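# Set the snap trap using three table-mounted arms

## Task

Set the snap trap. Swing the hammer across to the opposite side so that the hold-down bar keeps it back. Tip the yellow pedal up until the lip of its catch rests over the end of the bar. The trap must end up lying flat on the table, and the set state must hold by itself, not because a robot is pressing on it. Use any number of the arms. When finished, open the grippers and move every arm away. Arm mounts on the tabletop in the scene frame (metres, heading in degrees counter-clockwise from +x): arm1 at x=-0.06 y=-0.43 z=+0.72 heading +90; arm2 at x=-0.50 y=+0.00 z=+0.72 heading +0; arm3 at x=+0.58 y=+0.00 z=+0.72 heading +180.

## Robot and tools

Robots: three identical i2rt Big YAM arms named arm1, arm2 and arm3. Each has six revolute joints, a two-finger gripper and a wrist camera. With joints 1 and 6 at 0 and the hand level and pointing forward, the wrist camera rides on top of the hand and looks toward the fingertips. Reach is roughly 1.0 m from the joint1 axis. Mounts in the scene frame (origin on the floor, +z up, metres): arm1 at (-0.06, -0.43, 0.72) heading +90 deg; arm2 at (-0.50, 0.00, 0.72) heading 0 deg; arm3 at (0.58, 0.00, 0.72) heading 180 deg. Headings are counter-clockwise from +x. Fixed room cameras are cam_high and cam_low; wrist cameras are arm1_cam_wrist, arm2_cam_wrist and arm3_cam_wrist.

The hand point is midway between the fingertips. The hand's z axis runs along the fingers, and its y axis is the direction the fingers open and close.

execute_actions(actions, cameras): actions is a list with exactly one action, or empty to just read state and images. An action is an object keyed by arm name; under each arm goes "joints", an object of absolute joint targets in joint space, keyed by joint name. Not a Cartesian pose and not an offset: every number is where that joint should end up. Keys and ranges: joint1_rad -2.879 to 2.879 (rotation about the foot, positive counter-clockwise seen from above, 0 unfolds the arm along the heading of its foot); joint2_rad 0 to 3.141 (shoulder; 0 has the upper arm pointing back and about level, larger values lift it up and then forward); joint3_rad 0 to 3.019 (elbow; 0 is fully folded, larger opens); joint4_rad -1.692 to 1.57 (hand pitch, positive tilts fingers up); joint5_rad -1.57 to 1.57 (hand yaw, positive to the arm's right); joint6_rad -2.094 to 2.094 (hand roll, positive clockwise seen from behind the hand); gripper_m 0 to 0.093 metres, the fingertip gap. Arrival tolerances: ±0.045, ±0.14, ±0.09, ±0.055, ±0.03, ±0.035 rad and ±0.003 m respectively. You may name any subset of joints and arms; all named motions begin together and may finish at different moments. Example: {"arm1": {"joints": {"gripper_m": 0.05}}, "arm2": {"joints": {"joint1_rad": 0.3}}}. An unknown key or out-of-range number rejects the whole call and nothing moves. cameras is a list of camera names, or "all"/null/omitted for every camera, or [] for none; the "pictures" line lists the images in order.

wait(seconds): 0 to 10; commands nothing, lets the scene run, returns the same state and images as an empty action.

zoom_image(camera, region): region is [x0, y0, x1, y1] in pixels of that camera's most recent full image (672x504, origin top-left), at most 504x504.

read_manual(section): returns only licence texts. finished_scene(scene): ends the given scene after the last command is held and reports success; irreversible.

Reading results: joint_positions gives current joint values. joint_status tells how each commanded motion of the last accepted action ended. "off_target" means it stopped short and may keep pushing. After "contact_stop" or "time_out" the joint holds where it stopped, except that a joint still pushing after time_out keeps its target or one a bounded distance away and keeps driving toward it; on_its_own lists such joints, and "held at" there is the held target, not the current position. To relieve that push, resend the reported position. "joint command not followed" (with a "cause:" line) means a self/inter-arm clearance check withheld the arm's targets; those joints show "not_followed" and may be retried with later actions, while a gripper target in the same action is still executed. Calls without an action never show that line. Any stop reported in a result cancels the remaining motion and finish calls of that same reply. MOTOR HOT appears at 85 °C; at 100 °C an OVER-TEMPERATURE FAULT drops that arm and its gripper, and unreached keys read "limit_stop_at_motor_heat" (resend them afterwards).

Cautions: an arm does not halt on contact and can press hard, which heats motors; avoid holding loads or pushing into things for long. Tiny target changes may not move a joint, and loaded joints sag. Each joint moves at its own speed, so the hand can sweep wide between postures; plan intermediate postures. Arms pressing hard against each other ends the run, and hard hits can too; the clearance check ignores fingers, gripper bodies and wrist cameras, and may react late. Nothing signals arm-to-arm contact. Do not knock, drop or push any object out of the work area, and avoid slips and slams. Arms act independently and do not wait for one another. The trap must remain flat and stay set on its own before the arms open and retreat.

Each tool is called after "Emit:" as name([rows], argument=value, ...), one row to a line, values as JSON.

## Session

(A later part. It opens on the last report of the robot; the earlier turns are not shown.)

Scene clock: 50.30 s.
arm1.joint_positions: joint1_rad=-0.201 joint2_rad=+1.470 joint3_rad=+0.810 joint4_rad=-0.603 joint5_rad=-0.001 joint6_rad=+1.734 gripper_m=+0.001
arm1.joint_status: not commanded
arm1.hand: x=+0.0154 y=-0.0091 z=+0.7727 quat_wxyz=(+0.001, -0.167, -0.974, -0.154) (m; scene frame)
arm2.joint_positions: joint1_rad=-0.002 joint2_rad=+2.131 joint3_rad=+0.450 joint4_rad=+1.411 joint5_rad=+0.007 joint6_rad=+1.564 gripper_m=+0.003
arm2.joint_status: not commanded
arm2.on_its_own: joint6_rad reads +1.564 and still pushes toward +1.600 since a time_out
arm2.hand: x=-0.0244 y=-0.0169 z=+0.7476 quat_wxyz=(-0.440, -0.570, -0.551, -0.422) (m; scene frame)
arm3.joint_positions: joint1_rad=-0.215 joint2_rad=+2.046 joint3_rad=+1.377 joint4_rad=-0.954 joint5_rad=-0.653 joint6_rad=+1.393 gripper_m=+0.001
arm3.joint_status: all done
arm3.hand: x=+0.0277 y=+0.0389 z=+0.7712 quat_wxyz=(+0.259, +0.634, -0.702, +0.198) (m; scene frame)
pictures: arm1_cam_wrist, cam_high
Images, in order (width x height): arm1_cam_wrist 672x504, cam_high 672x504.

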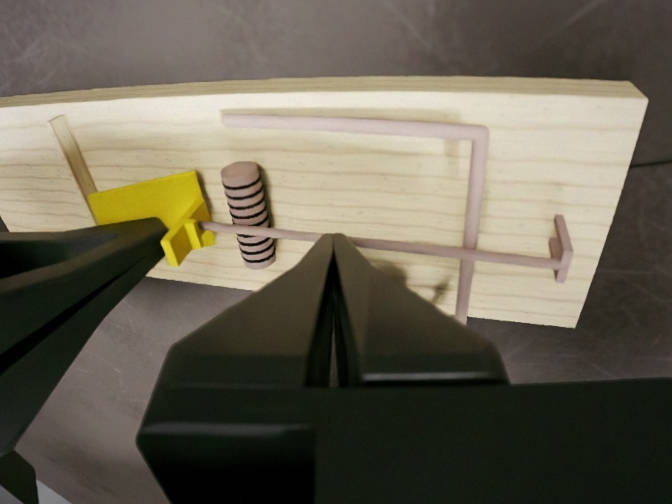

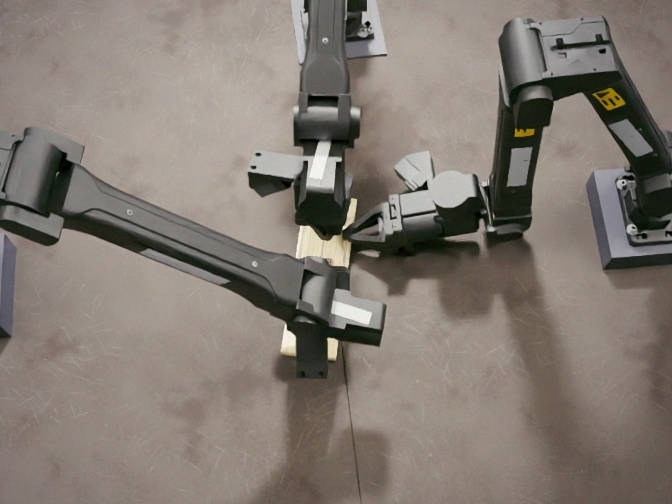

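Latched fully. Release.

Emit:
execute_actions([
  {"arm3":{"joints":{"joint1_rad":-0.215}},"arm2":{"joints":{"gripper_m":0.012,"joint2_rad":2.125,"joint4_rad":1.41,"joint6_rad":1.56}}},
], cameras=[])

Emit:
execute_actions([
  {"arm2":{"joints":{"joint2_rad":2.08,"joint3_rad":0.32}}},
], cameras=[])

Emit:
execute_actions([
  {"arm1":{"joints":{"joint2_rad":1.42}}},
], cameras=["arm1_cam_wrist"])

Emit:
execute_actions([
  {"arm3":{"joints":{"joint1_rad":-0.3,"joint2_rad":1.99}}},
], cameras=[])

Emit:
execute_actions([
  {"arm3":{"joints":{"joint1_rad":-0.6,"joint2_rad":1.6}},"arm1":{"joints":{"joint2_rad":0.9,"joint3_rad":0.55}},"arm2":{"joints":{"joint2_rad":1.8,"joint3_rad":0.15}}},
], cameras=["cam_low","cam_high"])

Scene clock: 51.30 s.
arm1.joint_positions: joint1_rad=-0.201 joint2_rad=+1.473 joint3_rad=+0.810 joint4_rad=-0.603 joint5_rad=-0.002 joint6_rad=+1.734 gripper_m=+0.001
arm1.joint_status: not commanded
arm1.hand: x=+0.0153 y=-0.0093 z=+0.7712 quat_wxyz=(+0.001, -0.167, -0.974, -0.152) (m; scene frame)
arm2.joint_positions: joint1_rad=-0.002 joint2_rad=+2.127 joint3_rad=+0.450 joint4_rad=+1.412 joint5_rad=+0.007 joint6_rad=+1.564 gripper_m=+0.012
arm2.joint_status: all done
arm2.hand: x=-0.0239 y=-0.0169 z=+0.7494 quat_wxyz=(-0.441, -0.569, -0.550, -0.423) (m; scene frame)
arm3.joint_positions: joint1_rad=-0.215 joint2_rad=+2.046 joint3_rad=+1.377 joint4_rad=-0.954 joint5_rad=-0.653 joint6_rad=+1.393 gripper_m=+0.001
arm3.joint_status: all done
arm3.hand: x=+0.0277 y=+0.0389 z=+0.7712 quat_wxyz=(+0.259, +0.634, -0.702, +0.198) (m; scene frame)
pictures: none
No camera images: the call's "cameras" was empty. Leave "cameras" out to get every camera's image.

Scene clock: 52.07 s.
arm1.joint_positions: joint1_rad=-0.201 joint2_rad=+1.473 joint3_rad=+0.810 joint4_rad=-0.603 joint5_rad=-0.002 joint6_rad=+1.734 gripper_m=+0.001
arm1.joint_status: not commanded
arm1.hand: x=+0.0153 y=-0.0093 z=+0.7712 quat_wxyz=(+0.001, -0.167, -0.974, -0.152) (m; scene frame)
arm2.joint_positions: joint1_rad=-0.002 joint2_rad=+2.093 joint3_rad=+0.318 joint4_rad=+1.412 joint5_rad=+0.006 joint6_rad=+1.564 gripper_m=+0.012
arm2.joint_status: all done
arm2.hand: x=-0.0777 y=-0.0150 z=+0.7405 quat_wxyz=(-0.413, -0.589, -0.570, -0.396) (m; scene frame)
arm3.joint_positions: joint1_rad=-0.215 joint2_rad=+2.046 joint3_rad=+1.377 joint4_rad=-0.954 joint5_rad=-0.653 joint6_rad=+1.393 gripper_m=+0.001
arm3.joint_status: not commanded
arm3.hand: x=+0.0277 y=+0.0389 z=+0.7712 quat_wxyz=(+0.259, +0.634, -0.702, +0.198) (m; scene frame)
pictures: none
No camera images: the call's "cameras" was empty. Leave "cameras" out to get every camera's image.

Scene clock: 52.87 s.
arm1.joint_positions: joint1_rad=-0.201 joint2_rad=+1.435 joint3_rad=+0.810 joint4_rad=-0.602 joint5_rad=-0.002 joint6_rad=+1.734 gripper_m=+0.001
arm1.joint_status: all done
arm1.hand: x=+0.0159 y=-0.0062 z=+0.7868 quat_wxyz=(+0.001, -0.167, -0.971, -0.171) (m; scene frame)
arm2.joint_positions: joint1_rad=-0.002 joint2_rad=+2.093 joint3_rad=+0.318 joint4_rad=+1.412 joint5_rad=+0.006 joint6_rad=+1.564 gripper_m=+0.012
arm2.joint_status: not commanded
arm2.hand: x=-0.0777 y=-0.0150 z=+0.7405 quat_wxyz=(-0.413, -0.589, -0.570, -0.396) (m; scene frame)
arm3.joint_positions: joint1_rad=-0.215 joint2_rad=+2.046 joint3_rad=+1.377 joint4_rad=-0.954 joint5_rad=-0.656 joint6_rad=+1.393 gripper_m=+0.001
arm3.joint_status: not commanded
arm3.hand: x=+0.0276 y=+0.0385 z=+0.7716 quat_wxyz=(+0.260, +0.633, -0.701, +0.199) (m; scene frame)
pictures: arm1_cam_wrist
Images, in order (width x height): arm1_cam_wrist 672x504.

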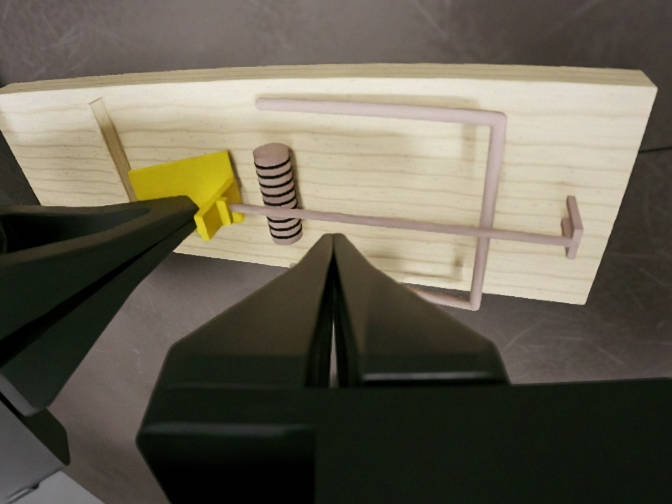

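Scene clock: 53.90 s.
arm1.joint_positions: joint1_rad=-0.201 joint2_rad=+1.435 joint3_rad=+0.810 joint4_rad=-0.602 joint5_rad=-0.002 joint6_rad=+1.734 gripper_m=+0.001
arm1.joint_status: not commanded
arm1.hand: x=+0.0159 y=-0.0062 z=+0.7868 quat_wxyz=(+0.001, -0.167, -0.971, -0.171) (m; scene frame)
arm2.joint_positions: joint1_rad=-0.002 joint2_rad=+2.093 joint3_rad=+0.318 joint4_rad=+1.412 joint5_rad=+0.006 joint6_rad=+1.564 gripper_m=+0.012
arm2.joint_status: not commanded
arm2.hand: x=-0.0777 y=-0.0150 z=+0.7405 quat_wxyz=(-0.413, -0.589, -0.570, -0.396) (m; scene frame)
arm3.joint_positions: joint1_rad=-0.306 joint2_rad=+2.022 joint3_rad=+1.377 joint4_rad=-0.954 joint5_rad=-0.658 joint6_rad=+1.393 gripper_m=+0.001
arm3.joint_status: all done
arm3.hand: x=+0.0301 y=+0.0895 z=+0.7841 quat_wxyz=(+0.275, +0.604, -0.727, +0.178) (m; scene frame)
pictures: none
No camera images: the call's "cameras" was empty. Leave "cameras" out to get every camera's image.

Scene clock: 55.27 s.
arm1.joint_positions: joint1_rad=-0.201 joint2_rad=+0.896 joint3_rad=+0.554 joint4_rad=-0.602 joint5_rad=-0.002 joint6_rad=+1.735 gripper_m=+0.001
arm1.joint_status: all done
arm1.hand: x=+0.0006 y=-0.0931 z=+0.8681 quat_wxyz=(+0.000, -0.161, -0.938, -0.308) (m; scene frame)
arm2.joint_positions: joint1_rad=-0.002 joint2_rad=+1.805 joint3_rad=+0.147 joint4_rad=+1.412 joint5_rad=+0.006 joint6_rad=+1.564 gripper_m=+0.012
arm2.joint_status: all done
arm2.hand: x=-0.1195 y=-0.0140 z=+0.8193 quat_wxyz=(-0.446, -0.565, -0.546, -0.429) (m; scene frame)
arm3.joint_positions: joint1_rad=-0.597 joint2_rad=+1.581 joint3_rad=+1.370 joint4_rad=-0.955 joint5_rad=-0.658 joint6_rad=+1.393 gripper_m=+0.001
arm3.joint_status: all done
arm3.hand: x=+0.0757 y=+0.2477 z=+1.0159 quat_wxyz=(+0.366, +0.541, -0.755, -0.056) (m; scene frame)
pictures: cam_high, cam_low
Images, in order (width x height): cam_high 672x504, cam_low 672x504.

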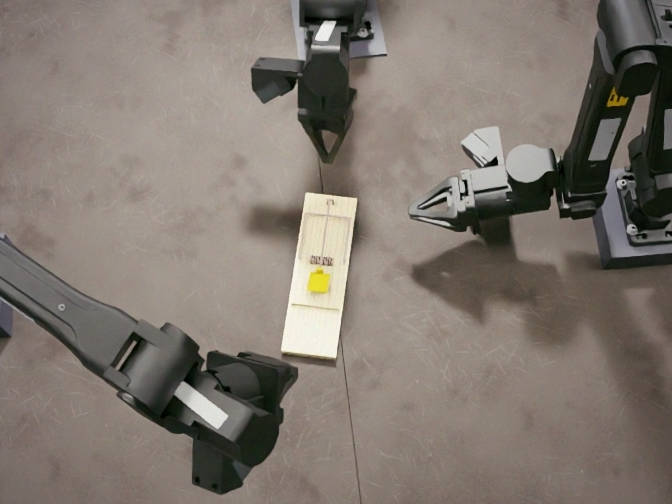

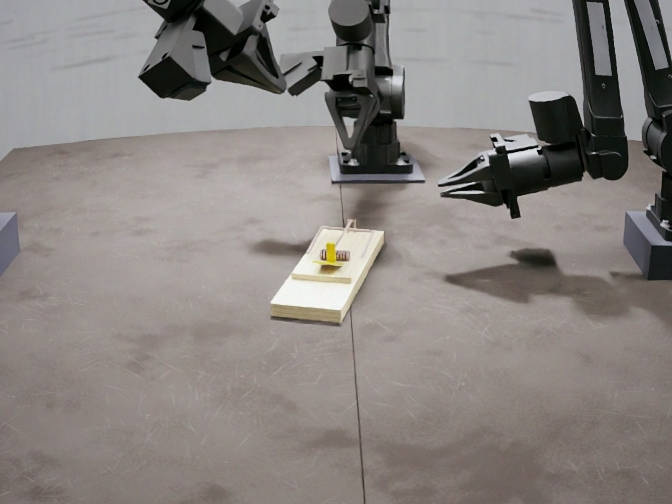

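Emit:
finished_scene(scene=2)

The scene is finished: the task was done.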